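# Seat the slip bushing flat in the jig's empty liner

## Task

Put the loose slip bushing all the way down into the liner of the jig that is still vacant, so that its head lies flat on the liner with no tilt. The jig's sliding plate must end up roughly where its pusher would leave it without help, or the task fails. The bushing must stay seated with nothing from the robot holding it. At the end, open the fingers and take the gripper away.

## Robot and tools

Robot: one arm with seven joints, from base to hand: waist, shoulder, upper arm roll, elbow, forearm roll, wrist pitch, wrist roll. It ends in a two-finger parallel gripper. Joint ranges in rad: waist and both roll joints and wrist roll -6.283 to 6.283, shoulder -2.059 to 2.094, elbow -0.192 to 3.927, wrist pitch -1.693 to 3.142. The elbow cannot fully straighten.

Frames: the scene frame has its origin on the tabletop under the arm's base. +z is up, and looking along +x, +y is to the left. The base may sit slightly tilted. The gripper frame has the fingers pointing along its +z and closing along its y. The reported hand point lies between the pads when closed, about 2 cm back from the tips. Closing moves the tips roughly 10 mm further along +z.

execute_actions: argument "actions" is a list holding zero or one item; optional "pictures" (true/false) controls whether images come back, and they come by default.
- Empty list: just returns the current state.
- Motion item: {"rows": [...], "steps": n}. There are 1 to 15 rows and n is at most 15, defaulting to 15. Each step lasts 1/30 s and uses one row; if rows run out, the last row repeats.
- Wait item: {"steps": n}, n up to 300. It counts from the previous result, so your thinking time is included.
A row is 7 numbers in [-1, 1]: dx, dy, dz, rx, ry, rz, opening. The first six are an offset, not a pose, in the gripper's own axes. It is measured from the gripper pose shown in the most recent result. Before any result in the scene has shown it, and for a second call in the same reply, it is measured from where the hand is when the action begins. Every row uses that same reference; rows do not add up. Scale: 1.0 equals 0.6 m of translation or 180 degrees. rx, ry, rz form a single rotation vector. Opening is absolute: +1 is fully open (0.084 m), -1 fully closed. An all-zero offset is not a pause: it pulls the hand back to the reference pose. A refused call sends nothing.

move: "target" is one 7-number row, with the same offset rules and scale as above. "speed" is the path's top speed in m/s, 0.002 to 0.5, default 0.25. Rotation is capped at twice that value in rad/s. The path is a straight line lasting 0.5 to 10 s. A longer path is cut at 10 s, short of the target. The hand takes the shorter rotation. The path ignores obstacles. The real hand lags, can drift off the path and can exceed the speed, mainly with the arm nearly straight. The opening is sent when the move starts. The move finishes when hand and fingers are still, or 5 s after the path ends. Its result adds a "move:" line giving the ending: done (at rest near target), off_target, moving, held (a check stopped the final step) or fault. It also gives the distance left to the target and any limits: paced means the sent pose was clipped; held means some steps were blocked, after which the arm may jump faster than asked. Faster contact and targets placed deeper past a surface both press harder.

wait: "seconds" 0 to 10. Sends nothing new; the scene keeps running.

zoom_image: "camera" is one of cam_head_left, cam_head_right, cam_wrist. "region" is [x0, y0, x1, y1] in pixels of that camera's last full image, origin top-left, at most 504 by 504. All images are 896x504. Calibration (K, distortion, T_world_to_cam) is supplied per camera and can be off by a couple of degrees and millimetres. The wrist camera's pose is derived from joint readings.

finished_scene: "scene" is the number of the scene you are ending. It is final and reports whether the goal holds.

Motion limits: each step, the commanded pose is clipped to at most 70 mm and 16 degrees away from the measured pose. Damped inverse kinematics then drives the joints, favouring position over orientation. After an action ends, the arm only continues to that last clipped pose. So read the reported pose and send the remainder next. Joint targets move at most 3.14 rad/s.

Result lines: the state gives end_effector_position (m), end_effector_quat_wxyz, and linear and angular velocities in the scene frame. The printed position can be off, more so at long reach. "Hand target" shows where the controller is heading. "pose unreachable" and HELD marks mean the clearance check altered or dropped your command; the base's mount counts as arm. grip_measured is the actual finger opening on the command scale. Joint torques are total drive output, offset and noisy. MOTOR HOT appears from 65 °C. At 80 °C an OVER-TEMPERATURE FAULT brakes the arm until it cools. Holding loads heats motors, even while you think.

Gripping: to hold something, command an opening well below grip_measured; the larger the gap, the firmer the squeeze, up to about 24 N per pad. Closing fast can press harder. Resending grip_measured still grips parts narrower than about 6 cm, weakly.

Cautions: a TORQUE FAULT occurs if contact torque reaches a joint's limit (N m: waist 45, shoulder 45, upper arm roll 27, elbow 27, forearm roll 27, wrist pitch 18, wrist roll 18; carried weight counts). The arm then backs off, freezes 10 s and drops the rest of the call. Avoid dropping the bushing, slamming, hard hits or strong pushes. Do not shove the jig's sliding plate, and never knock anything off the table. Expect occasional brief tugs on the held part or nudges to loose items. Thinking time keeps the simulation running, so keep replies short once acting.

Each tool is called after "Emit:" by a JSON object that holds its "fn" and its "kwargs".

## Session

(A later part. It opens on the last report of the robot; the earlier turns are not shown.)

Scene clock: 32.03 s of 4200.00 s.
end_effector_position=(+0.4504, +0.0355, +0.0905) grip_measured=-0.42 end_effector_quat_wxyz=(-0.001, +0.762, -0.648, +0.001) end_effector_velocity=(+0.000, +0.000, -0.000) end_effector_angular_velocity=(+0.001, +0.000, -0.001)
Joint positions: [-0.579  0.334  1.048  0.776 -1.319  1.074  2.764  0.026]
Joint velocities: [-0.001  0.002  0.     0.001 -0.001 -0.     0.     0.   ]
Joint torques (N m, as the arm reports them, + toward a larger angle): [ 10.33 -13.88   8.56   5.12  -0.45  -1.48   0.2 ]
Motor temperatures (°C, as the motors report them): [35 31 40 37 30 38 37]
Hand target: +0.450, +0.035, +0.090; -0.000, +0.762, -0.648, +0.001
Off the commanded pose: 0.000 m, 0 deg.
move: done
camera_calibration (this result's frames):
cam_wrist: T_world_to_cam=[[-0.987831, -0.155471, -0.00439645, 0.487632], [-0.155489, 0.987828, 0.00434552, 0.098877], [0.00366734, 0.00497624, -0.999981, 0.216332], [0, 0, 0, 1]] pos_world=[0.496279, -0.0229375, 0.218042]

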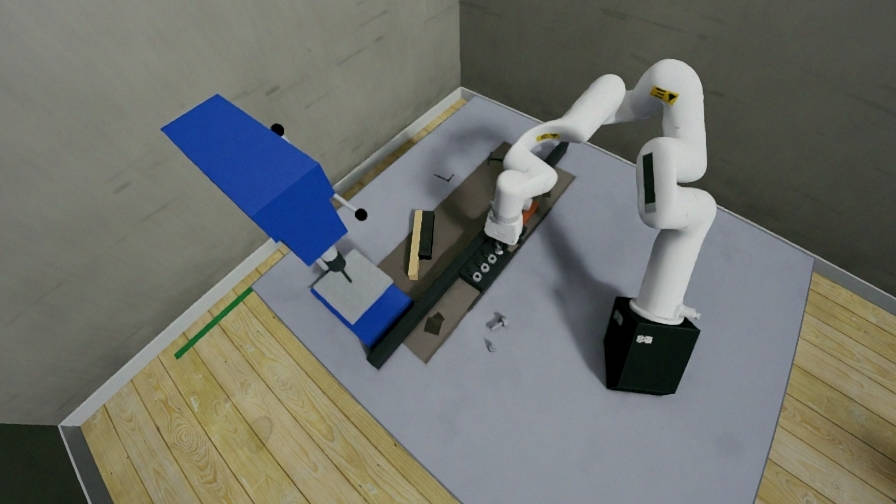

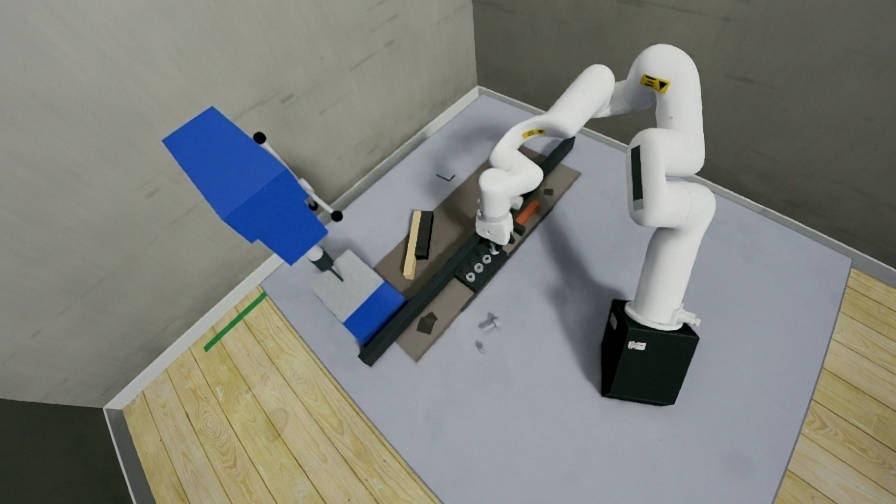

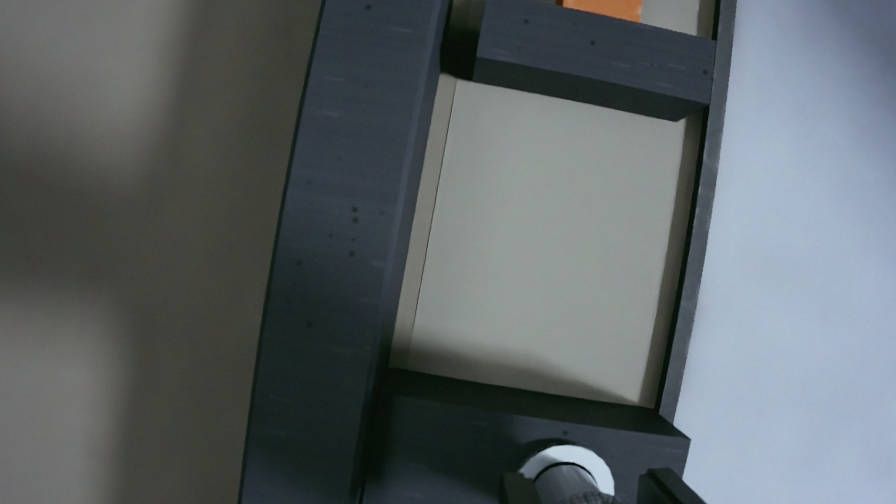

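Emit:
{"fn": "move", "kwargs": {"target": [0,0.0015,0,0,0,0,-0.7], "speed": 0.003}}

Emit:
{"fn": "zoom_image", "kwargs": {"camera": "cam_wrist", "region": [480,404,680,504]}}

Scene clock: 33.60 s of 4200.00 s.
end_effector_position=(+0.4499, +0.0352, +0.0904) grip_measured=-0.42 end_effector_quat_wxyz=(-0.001, +0.762, -0.648, +0.001) end_effector_velocity=(-0.000, +0.001, +0.001) end_effector_angular_velocity=(+0.001, -0.000, +0.001)
Joint positions: [-0.58   0.331  1.048  0.774 -1.319  1.072  2.766  0.026]
Joint velocities: [ 0.002 -0.001  0.    -0.001  0.001 -0.001  0.    -0.   ]
Joint torques (N m, as the arm reports them, + toward a larger angle): [ 11.1  -14.25   9.25   1.97   1.28  -0.59   0.11]
Motor temperatures (°C, as the motors report them): [35 31 40 37 30 38 37]
Hand target: +0.449, +0.035, +0.090; -0.001, +0.762, -0.648, +0.001
Off the commanded pose: 0.000 m, 0 deg.
move: done
camera_calibration (this result's frames):
cam_wrist: T_world_to_cam=[[-0.987951, -0.154695, -0.0047435, 0.487176], [-0.154716, 0.987949, 0.00437512, 0.0987771], [0.00400953, 0.0050563, -0.999979, 0.216067], [0, 0, 0, 1]] pos_world=[0.495722, -0.0233156, 0.217941]

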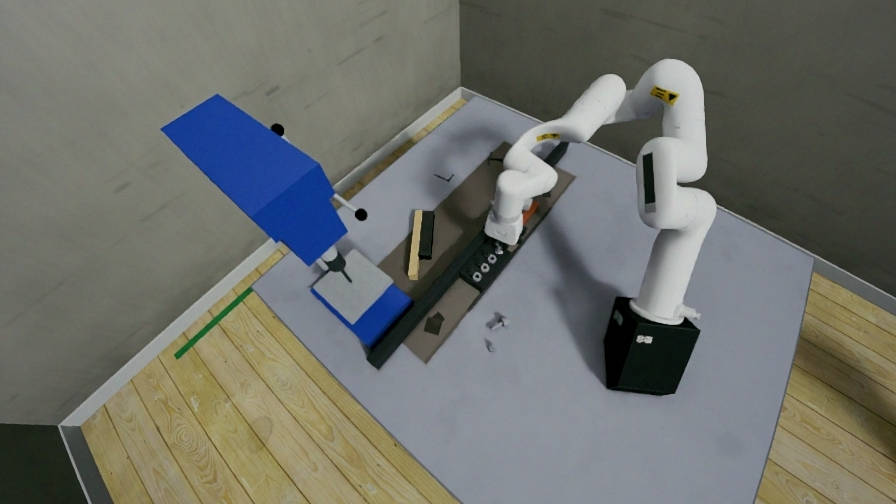

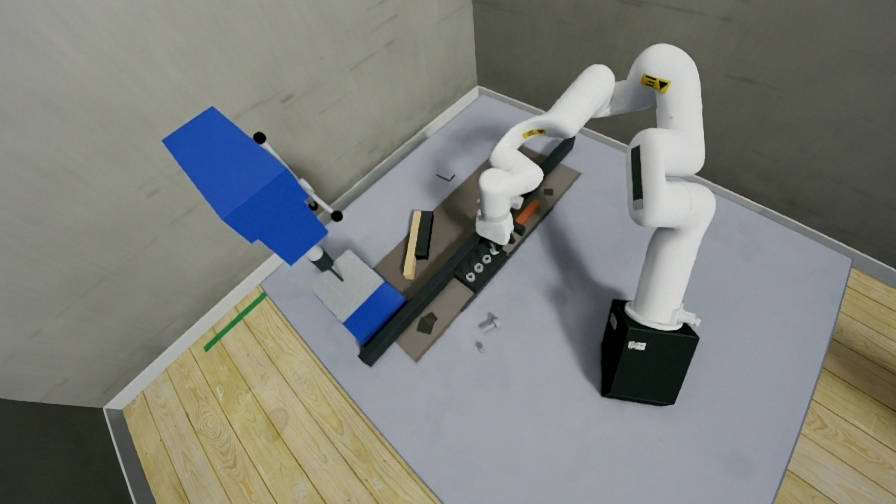

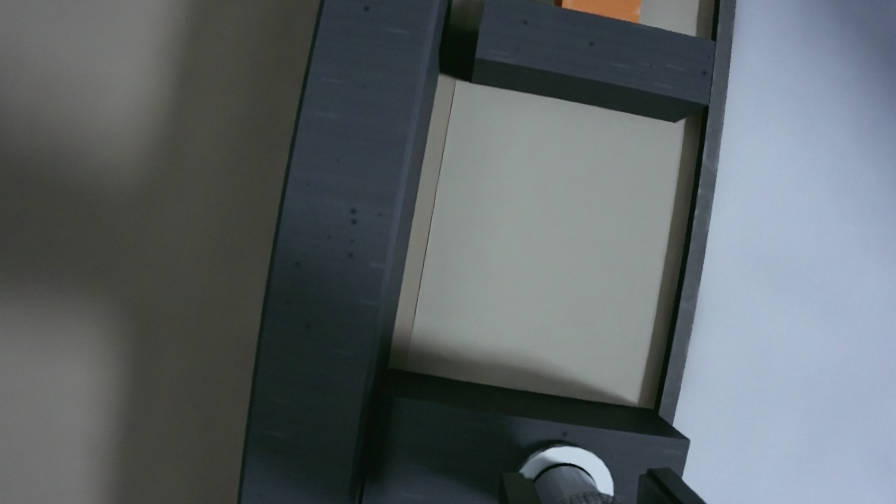

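Region (480, 404, 680, 504) of cam_wrist's 896x504 image, scaled by 2.520, with more detail than that image has.

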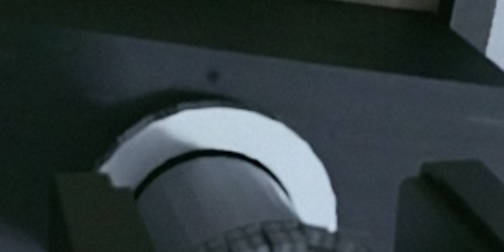

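Emit:
{"fn": "move", "kwargs": {"target": [0,0,-0.012,0,0,0,-0.7], "speed": 0.008}}

Emit:
{"fn": "zoom_image", "kwargs": {"camera": "cam_wrist", "region": [480,404,680,504]}}

Scene clock: 35.17 s of 4200.00 s.
end_effector_position=(+0.4498, +0.0352, +0.0975) grip_measured=-0.42 end_effector_quat_wxyz=(-0.001, +0.762, -0.648, +0.001) end_effector_velocity=(-0.001, -0.000, -0.001) end_effector_angular_velocity=(-0.001, +0.003, +0.000)
Joint positions: [-0.584  0.31   1.064  0.771 -1.292  1.07   2.755  0.026]
Joint velocities: [-0.002 -0.    -0.    -0.002  0.002  0.    -0.001 -0.   ]
Joint torques (N m, as the arm reports them, + toward a larger angle): [ 13.97 -18.01  13.13   7.5    0.08  -1.82   0.19]
Motor temperatures (°C, as the motors report them): [35 31 40 37 30 38 37]
Hand target: +0.450, +0.035, +0.098; -0.001, +0.762, -0.648, +0.001
Off the commanded pose: 0.000 m, 0 deg.
move: done
camera_calibration (this result's frames):
cam_wrist: T_world_to_cam=[[-0.987952, -0.154694, -0.00462794, 0.487116], [-0.154714, 0.98795, 0.00435153, 0.0987529], [0.00389901, 0.00501511, -0.99998, 0.223249], [0, 0, 0, 1]] pos_world=[0.495655, -0.0233285, 0.225069]

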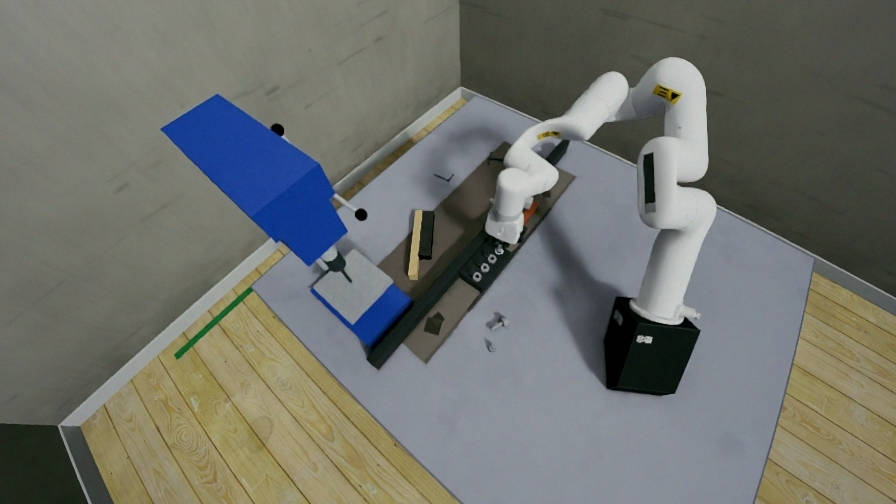

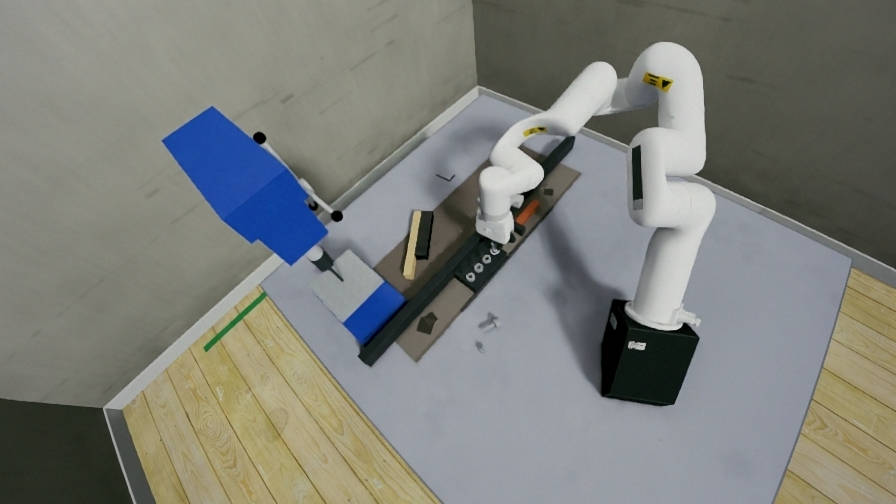

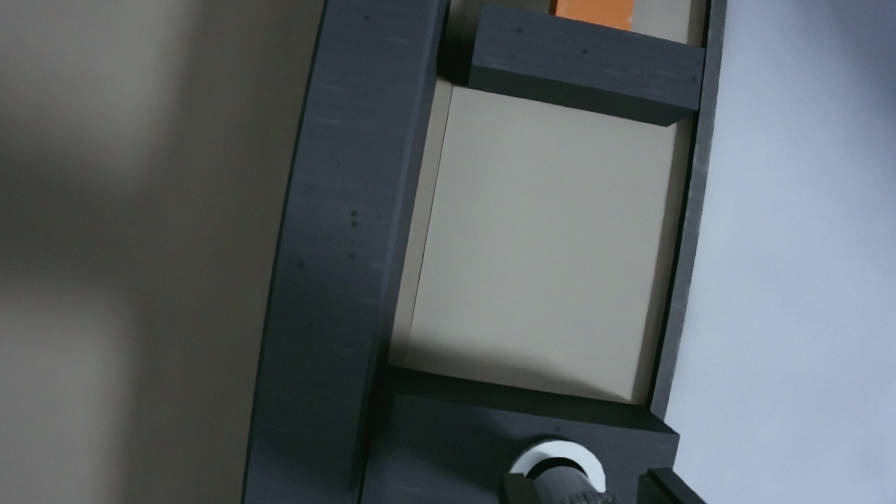

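Region (480, 404, 680, 504) of cam_wrist's 896x504 image, scaled by 2.520, with more detail than that image has.

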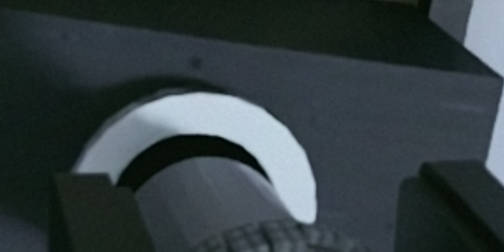

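Emit:
{"fn": "move", "kwargs": {"target": [0,0,-0.03,0,0,0,-0.7], "speed": 0.05}}

Emit:
{"fn": "move", "kwargs": {"target": [0,0.14,0,0,0,0,-0.7], "speed": 0.12}}

Emit:
{"fn": "move", "kwargs": {"target": [0,0,0.095,0,0,0,-0.7], "speed": 0.06}}

Emit:
{"fn": "zoom_image", "kwargs": {"camera": "cam_wrist", "region": [480,404,680,504]}}

Emit:
{"fn": "zoom_image", "kwargs": {"camera": "cam_head_right", "region": [480,220,560,290]}}

Scene clock: 45.90 s of 4200.00 s.
end_effector_position=(+0.4497, +0.0351, +0.1153) grip_measured=-0.42 end_effector_quat_wxyz=(-0.001, +0.762, -0.648, +0.001) end_effector_velocity=(-0.001, -0.000, -0.001) end_effector_angular_velocity=(+0.001, +0.004, -0.001)
Joint positions: [-0.597  0.255  1.108  0.765 -1.223  1.066  2.726  0.026]
Joint velocities: [-0.002 -0.     0.    -0.001  0.003 -0.001 -0.002 -0.   ]
Joint torques (N m, as the arm reports them, + toward a larger angle): [ 13.84 -17.6   12.78   8.72  -0.12  -1.74   0.21]
Motor temperatures (°C, as the motors report them): [35 31 41 37 30 38 37]
Hand target: +0.450, +0.035, +0.115; -0.001, +0.762, -0.648, +0.001
Off the commanded pose: 0.000 m, 0 deg.
move: done
camera_calibration (this result's frames):
cam_wrist: T_world_to_cam=[[-0.987975, -0.154554, -0.0042651, 0.486986], [-0.154572, 0.987973, 0.00422669, 0.0987048], [0.00356055, 0.00483513, -0.999982, 0.241194], [0, 0, 0, 1]] pos_world=[0.495528, -0.0234183, 0.242849]

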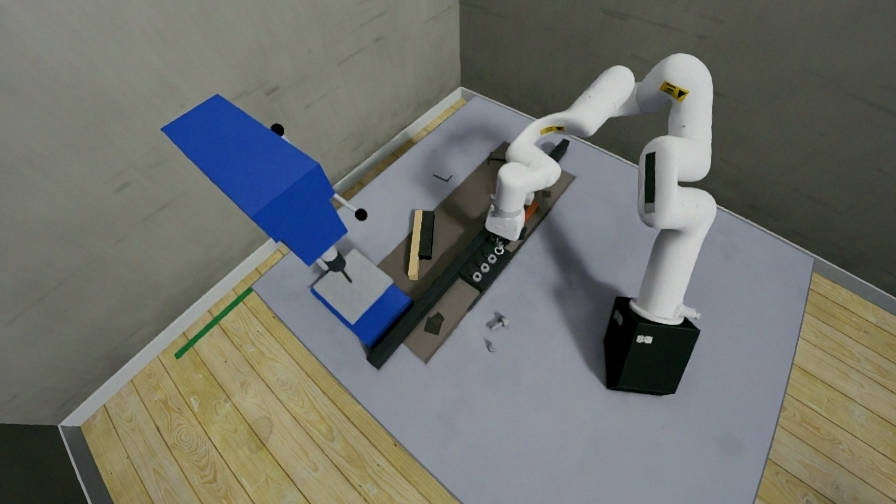

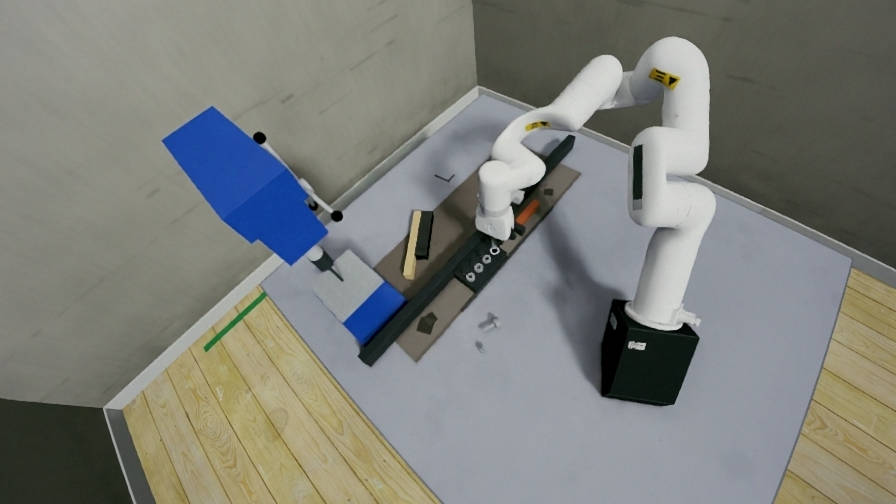

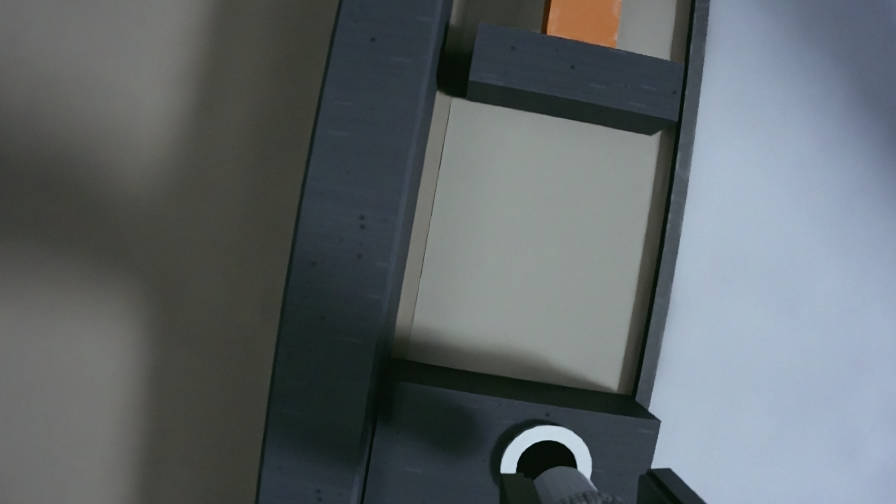

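Scene clock: 47.00 s of 4200.00 s.
end_effector_position=(+0.3673, +0.0213, +0.1148) grip_measured=-0.42 end_effector_quat_wxyz=(-0.001, +0.761, -0.649, +0.001) end_effector_velocity=(-0.004, -0.000, -0.001) end_effector_angular_velocity=(+0.009, +0.006, +0.004)
Joint positions: [-0.668 -0.135  1.162  0.466 -1.022  0.744  2.71   0.026]
Joint velocities: [ 0.01  -0.015 -0.016 -0.012  0.017 -0.022 -0.018 -0.   ]
Joint torques (N m, as the arm reports them, + toward a larger angle): [ 10.62 -10.59   7.69  11.51  -0.03  -1.77   0.16]
Motor temperatures (°C, as the motors report them): [35 31 41 37 30 38 37]
Hand target: +0.367, +0.021, +0.115; -0.001, +0.761, -0.648, +0.001
Off the commanded pose: 0.001 m, 0 deg.
move: done
camera_calibration (this result's frames):
cam_wrist: T_world_to_cam=[[-0.988188, -0.153179, -0.0045854, 0.403533], [-0.153197, 0.988189, 0.00373152, 0.0990645], [0.00395965, 0.00438991, -0.999983, 0.240961], [0, 0, 0, 1]] pos_world=[0.412989, -0.0371392, 0.242438]

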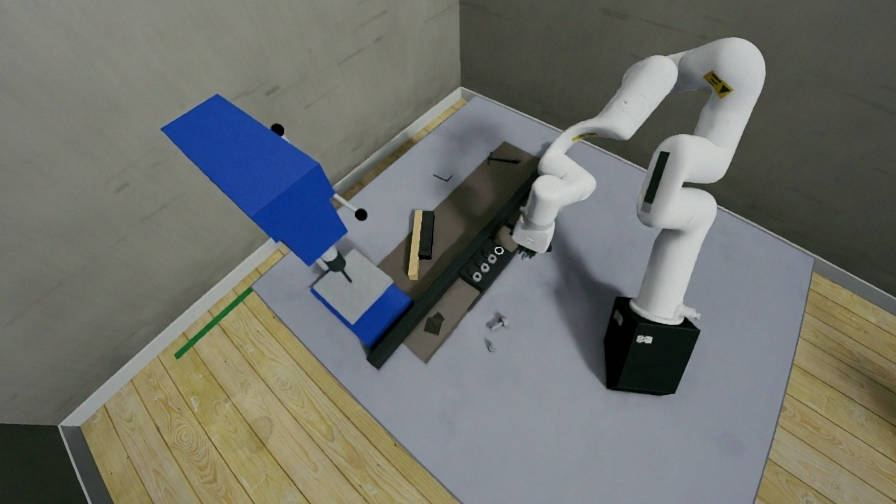

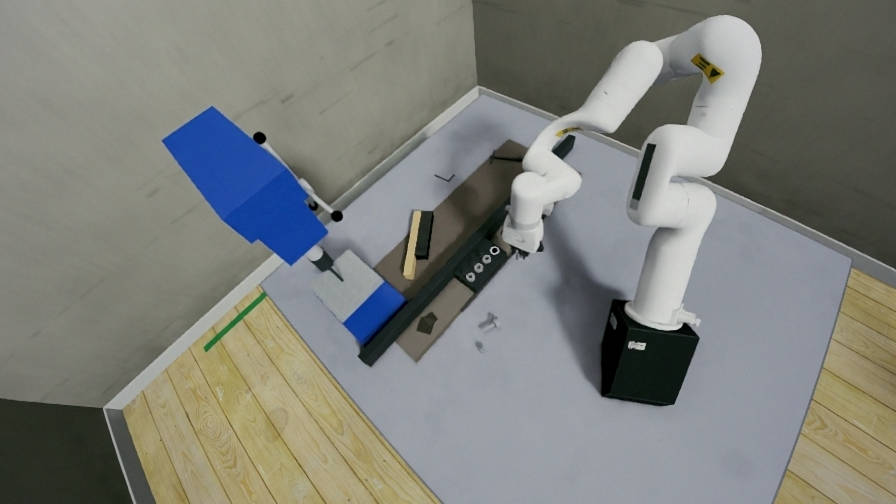

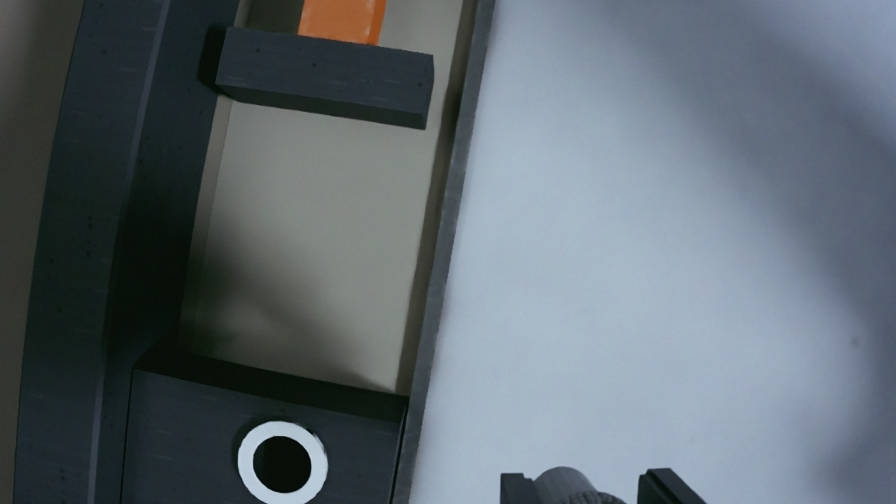

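Scene clock: 48.30 s of 4200.00 s.
end_effector_position=(+0.3676, +0.0215, +0.0581) grip_measured=-0.42 end_effector_quat_wxyz=(-0.001, +0.761, -0.648, +0.001) end_effector_velocity=(+0.001, -0.001, -0.001) end_effector_angular_velocity=(-0.003, -0.000, -0.002)
Joint positions: [-0.711  0.244  1.078  0.529 -1.454  0.938  2.941  0.026]
Joint velocities: [ 0.002  0.004 -0.004  0.002 -0.004  0.005  0.003 -0.   ]
Joint torques (N m, as the arm reports them, + toward a larger angle): [ 11.84 -14.21  10.71   5.14   0.02  -1.75   0.2 ]
Motor temperatures (°C, as the motors report them): [35 31 41 37 30 38 37]
Hand target: +0.367, +0.021, +0.058; -0.001, +0.761, -0.648, +0.001
Off the commanded pose: 0.000 m, 0 deg.
move: done
camera_calibration (this result's frames):
cam_wrist: T_world_to_cam=[[-0.988058, -0.154002, -0.00501503, 0.403603], [-0.154021, 0.988061, 0.00359628, 0.0995199], [0.00440132, 0.00432576, -0.999981, 0.184125], [0, 0, 0, 1]] pos_world=[0.413301, -0.0369725, 0.185788]

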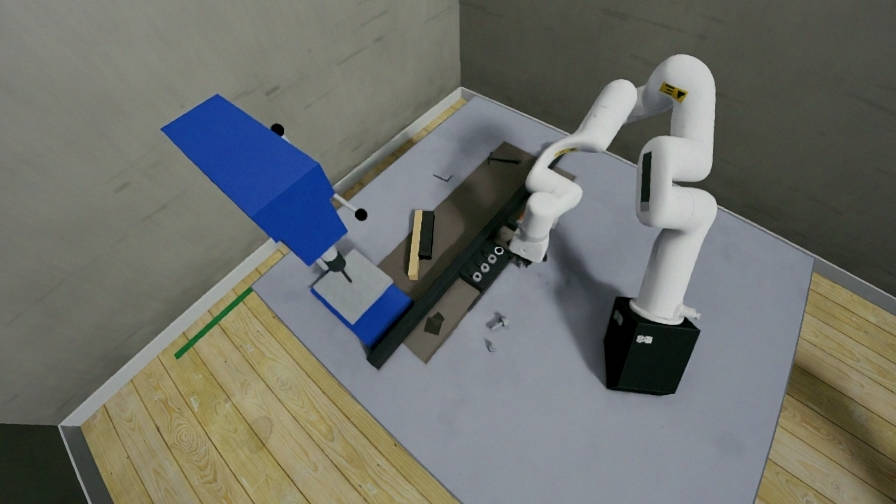

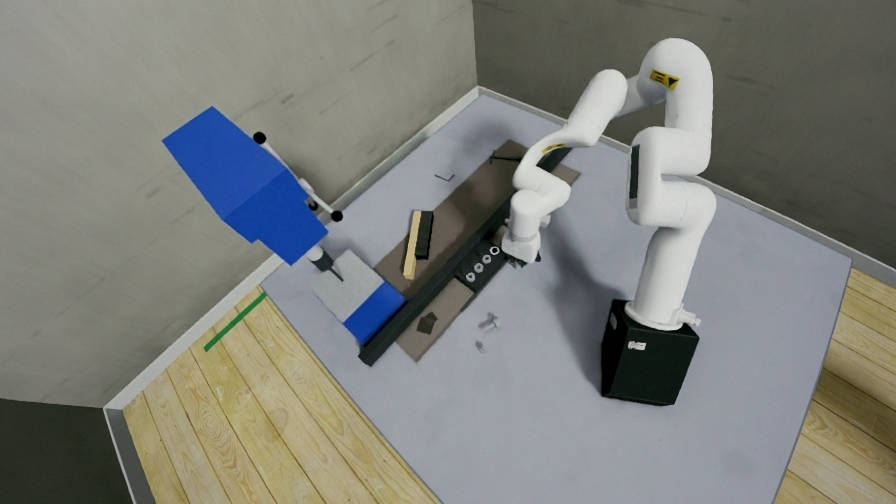

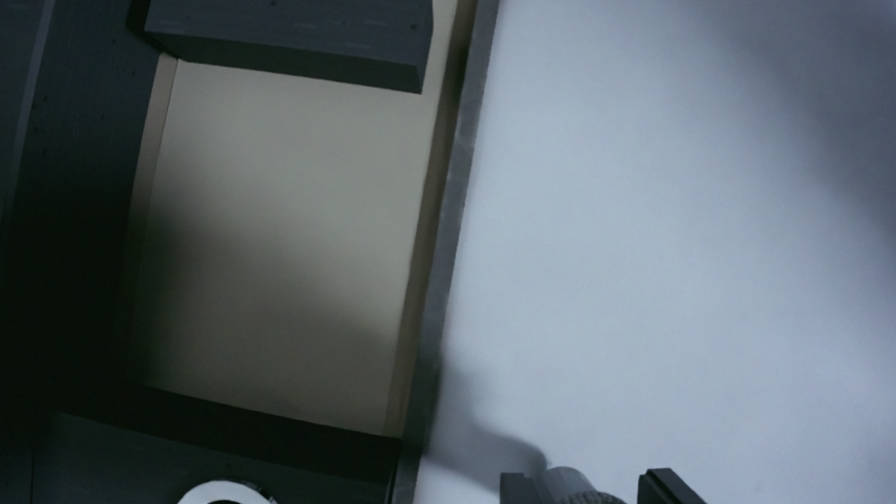

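Region (480, 404, 680, 504) of cam_wrist's 896x504 image, scaled by 2.520, with more detail than that image has.

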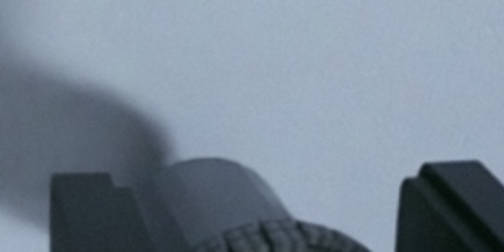

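Region (480, 220, 560, 290) of cam_head_right's 896x504 image, scaled by 6.300, with more detail than that image has; it fills the top 441 rows of this view, and the rest is white.

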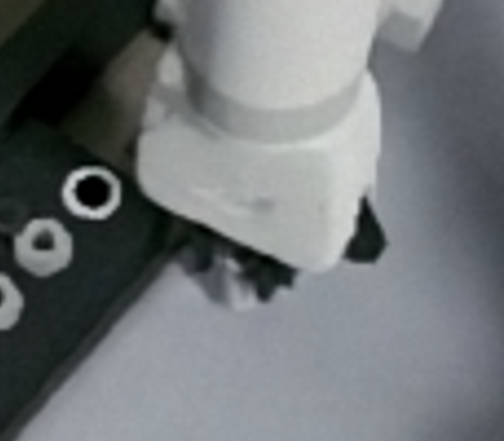

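Emit:
{"fn": "move", "kwargs": {"target": [0,0,0.011,0,0,0,-0.7], "speed": 0.008}}

Emit:
{"fn": "zoom_image", "kwargs": {"camera": "cam_wrist", "region": [480,404,680,504]}}

Scene clock: 49.73 s of 4200.00 s.
end_effector_position=(+0.3676, +0.0215, +0.0516) grip_measured=-0.42 end_effector_quat_wxyz=(-0.001, +0.761, -0.648, +0.001) end_effector_velocity=(+0.001, +0.000, -0.000) end_effector_angular_velocity=(+0.001, -0.001, -0.000)
Joint positions: [-0.704  0.274  1.056  0.536 -1.487  0.952  2.955  0.026]
Joint velocities: [ 0.001  0.003 -0.     0.002 -0.002  0.001  0.001 -0.   ]
Joint torques (N m, as the arm reports them, + toward a larger angle): [ 11.66 -14.46  11.12   4.54  -0.04  -1.69   0.19]
Motor temperatures (°C, as the motors report them): [35 31 41 37 30 38 37]
Hand target: +0.368, +0.021, +0.052; -0.001, +0.761, -0.648, +0.001
Off the commanded pose: 0.000 m, 0 deg.
move: done
camera_calibration (this result's frames):
cam_wrist: T_world_to_cam=[[-0.988052, -0.154039, -0.004998, 0.403596], [-0.154057, 0.988055, 0.00361792, 0.0995544], [0.004381, 0.00434467, -0.999981, 0.17757], [0, 0, 0, 1]] pos_world=[0.413333, -0.0369674, 0.179224]

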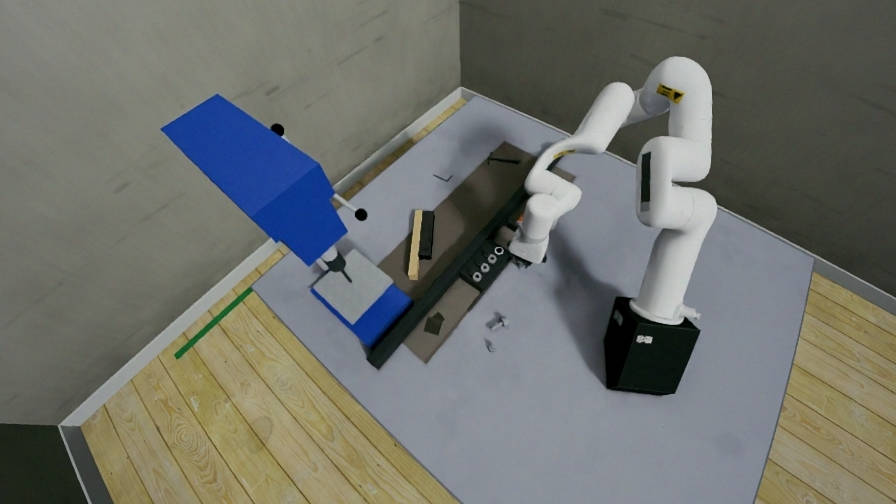

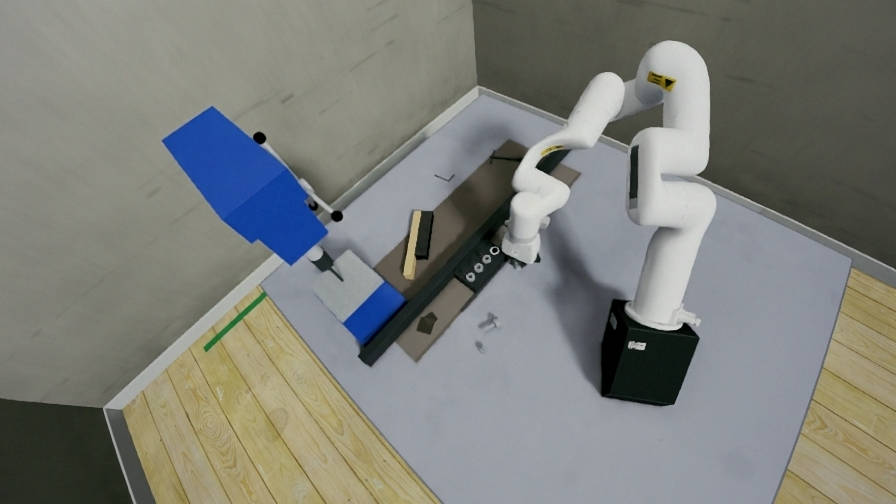

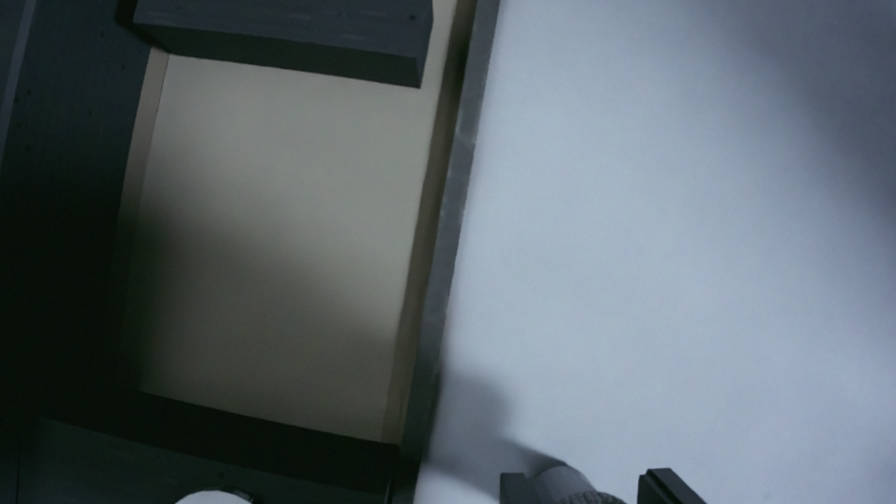

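Region (480, 404, 680, 504) of cam_wrist's 896x504 image, scaled by 2.520, with more detail than that image has.

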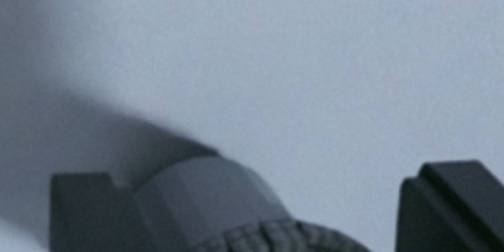

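Emit:
{"fn": "move", "kwargs": {"target": [0,0,0.004,0,0,0,-0.7], "speed": 0.004}}

Emit:
{"fn": "zoom_image", "kwargs": {"camera": "cam_wrist", "region": [480,404,680,504]}}

Scene clock: 50.97 s of 4200.00 s.
end_effector_position=(+0.3676, +0.0215, +0.0492) grip_measured=-0.42 end_effector_quat_wxyz=(-0.001, +0.761, -0.648, +0.001) end_effector_velocity=(+0.000, +0.001, +0.000) end_effector_angular_velocity=(+0.002, -0.001, +0.000)
Joint positions: [-0.701  0.285  1.048  0.539 -1.499  0.956  2.959  0.026]
Joint velocities: [ 0.001  0.001 -0.     0.001 -0.001 -0.     0.001  0.   ]
Joint torques (N m, as the arm reports them, + toward a larger angle): [ 11.87 -14.59  11.03   4.47   0.05  -1.79   0.12]
Motor temperatures (°C, as the motors report them): [35 31 41 37 30 38 37]
Hand target: +0.368, +0.021, +0.049; -0.001, +0.761, -0.648, +0.001
Off the commanded pose: 0.000 m, 0 deg.
move: done
camera_calibration (this result's frames):
cam_wrist: T_world_to_cam=[[-0.98805, -0.154051, -0.00498776, 0.403592], [-0.154069, 0.988053, 0.00362891, 0.099566], [0.00436913, 0.00435401, -0.999981, 0.175192], [0, 0, 0, 1]] pos_world=[0.413344, -0.0369658, 0.17684]

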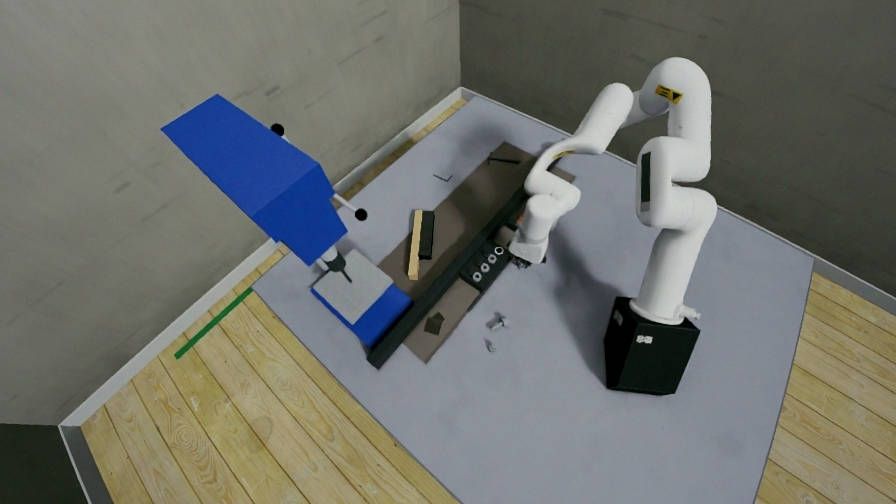

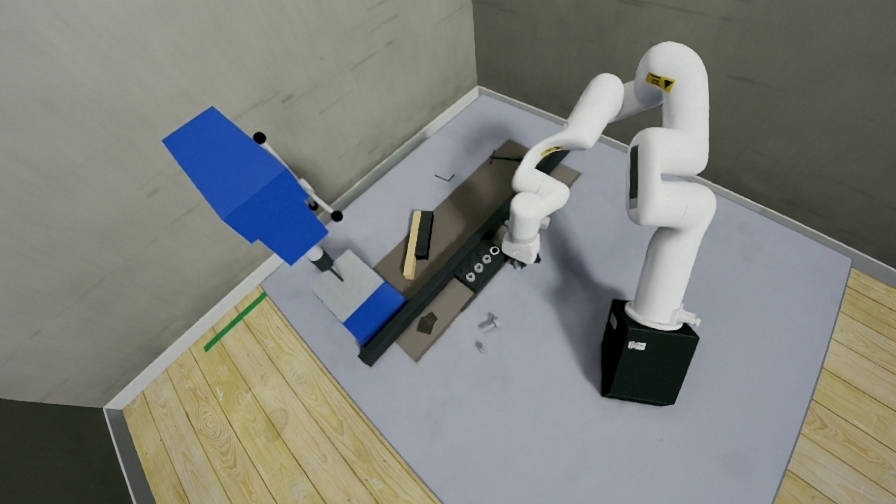

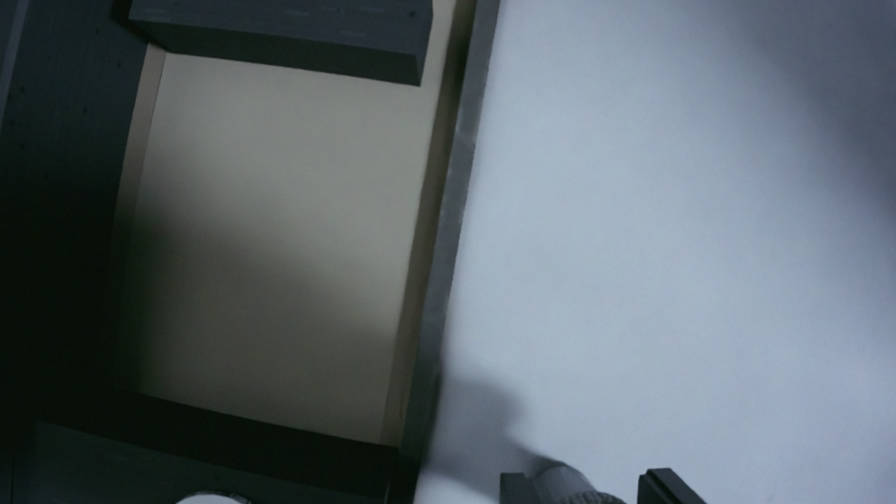

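Region (480, 404, 680, 504) of cam_wrist's 896x504 image, scaled by 2.520, with more detail than that image has.

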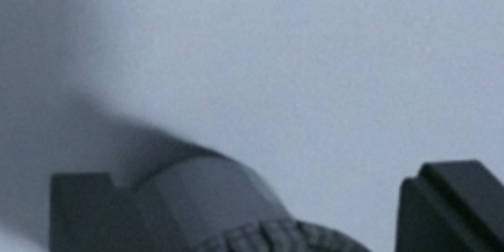

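Emit:
{"fn": "move", "kwargs": {"target": [0,0,0.005,0,0,0,-0.7], "speed": 0.004}}

Emit:
{"fn": "zoom_image", "kwargs": {"camera": "cam_wrist", "region": [480,404,680,504]}}

Scene clock: 52.37 s of 4200.00 s.
end_effector_position=(+0.3679, +0.0225, +0.0471) grip_measured=-0.42 end_effector_quat_wxyz=(-0.002, +0.762, -0.648, +0.002) end_effector_velocity=(-0.001, -0.001, -0.001) end_effector_angular_velocity=(-0.001, +0.002, -0.000)
Joint positions: [-0.698  0.298  1.042  0.542 -1.514  0.961  2.964  0.026]
Joint velocities: [-0.002  0.003 -0.001 -0.001 -0.003  0.002  0.    -0.   ]
Joint torques (N m, as the arm reports them, + toward a larger angle): [  7.75 -14.38   6.72   4.6   -0.63  -0.09   0.13]
Motor temperatures (°C, as the motors report them): [35 31 41 37 30 38 37]
Hand target: +0.368, +0.021, +0.046; -0.001, +0.761, -0.648, +0.001
Off the commanded pose: 0.001 m, 0 deg.
move: done
camera_calibration (this result's frames):
cam_wrist: T_world_to_cam=[[-0.987764, -0.155785, -0.007363, 0.40412], [-0.155826, 0.987771, 0.00525656, 0.099146], [0.00645406, 0.00633959, -0.999959, 0.172297], [0, 0, 0, 1]] pos_world=[0.413513, -0.0360698, 0.174744]

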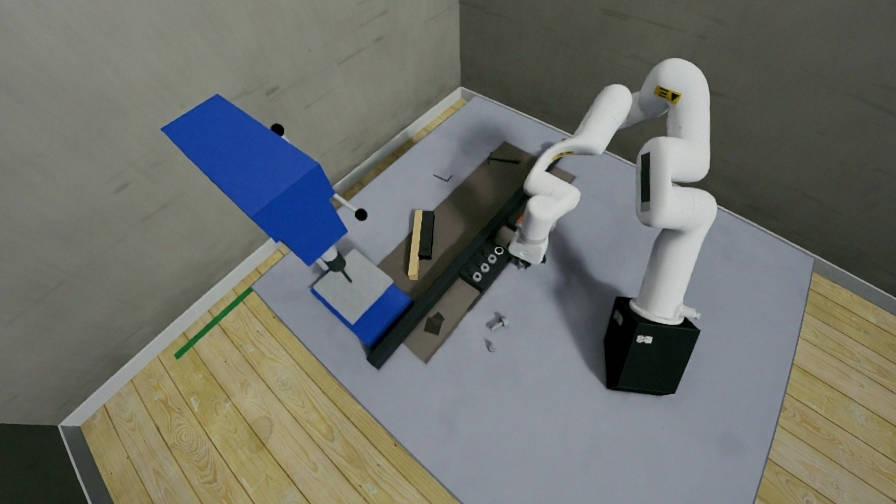

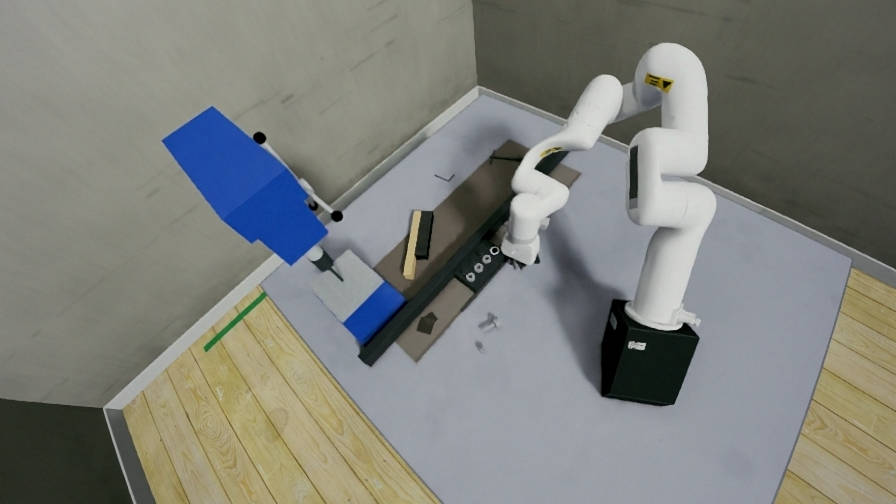

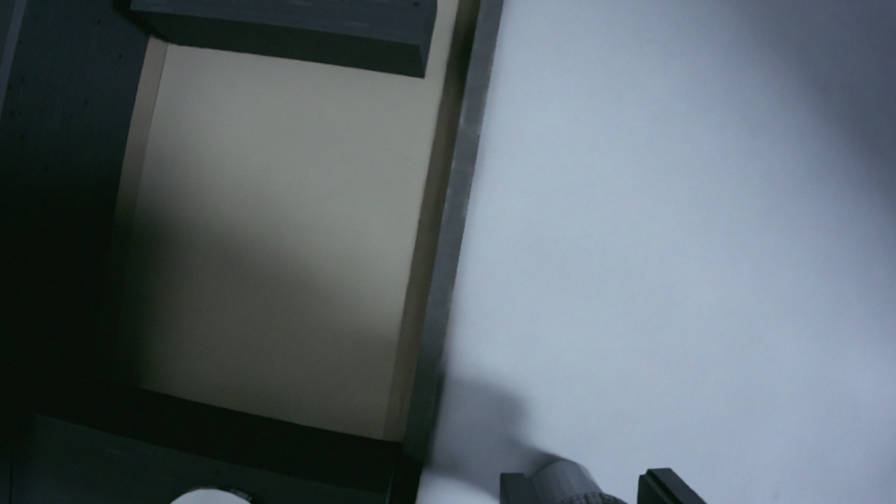

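Region (480, 404, 680, 504) of cam_wrist's 896x504 image, scaled by 2.520, with more detail than that image has.

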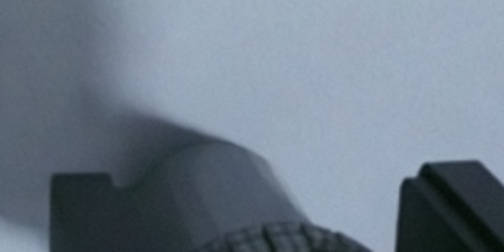

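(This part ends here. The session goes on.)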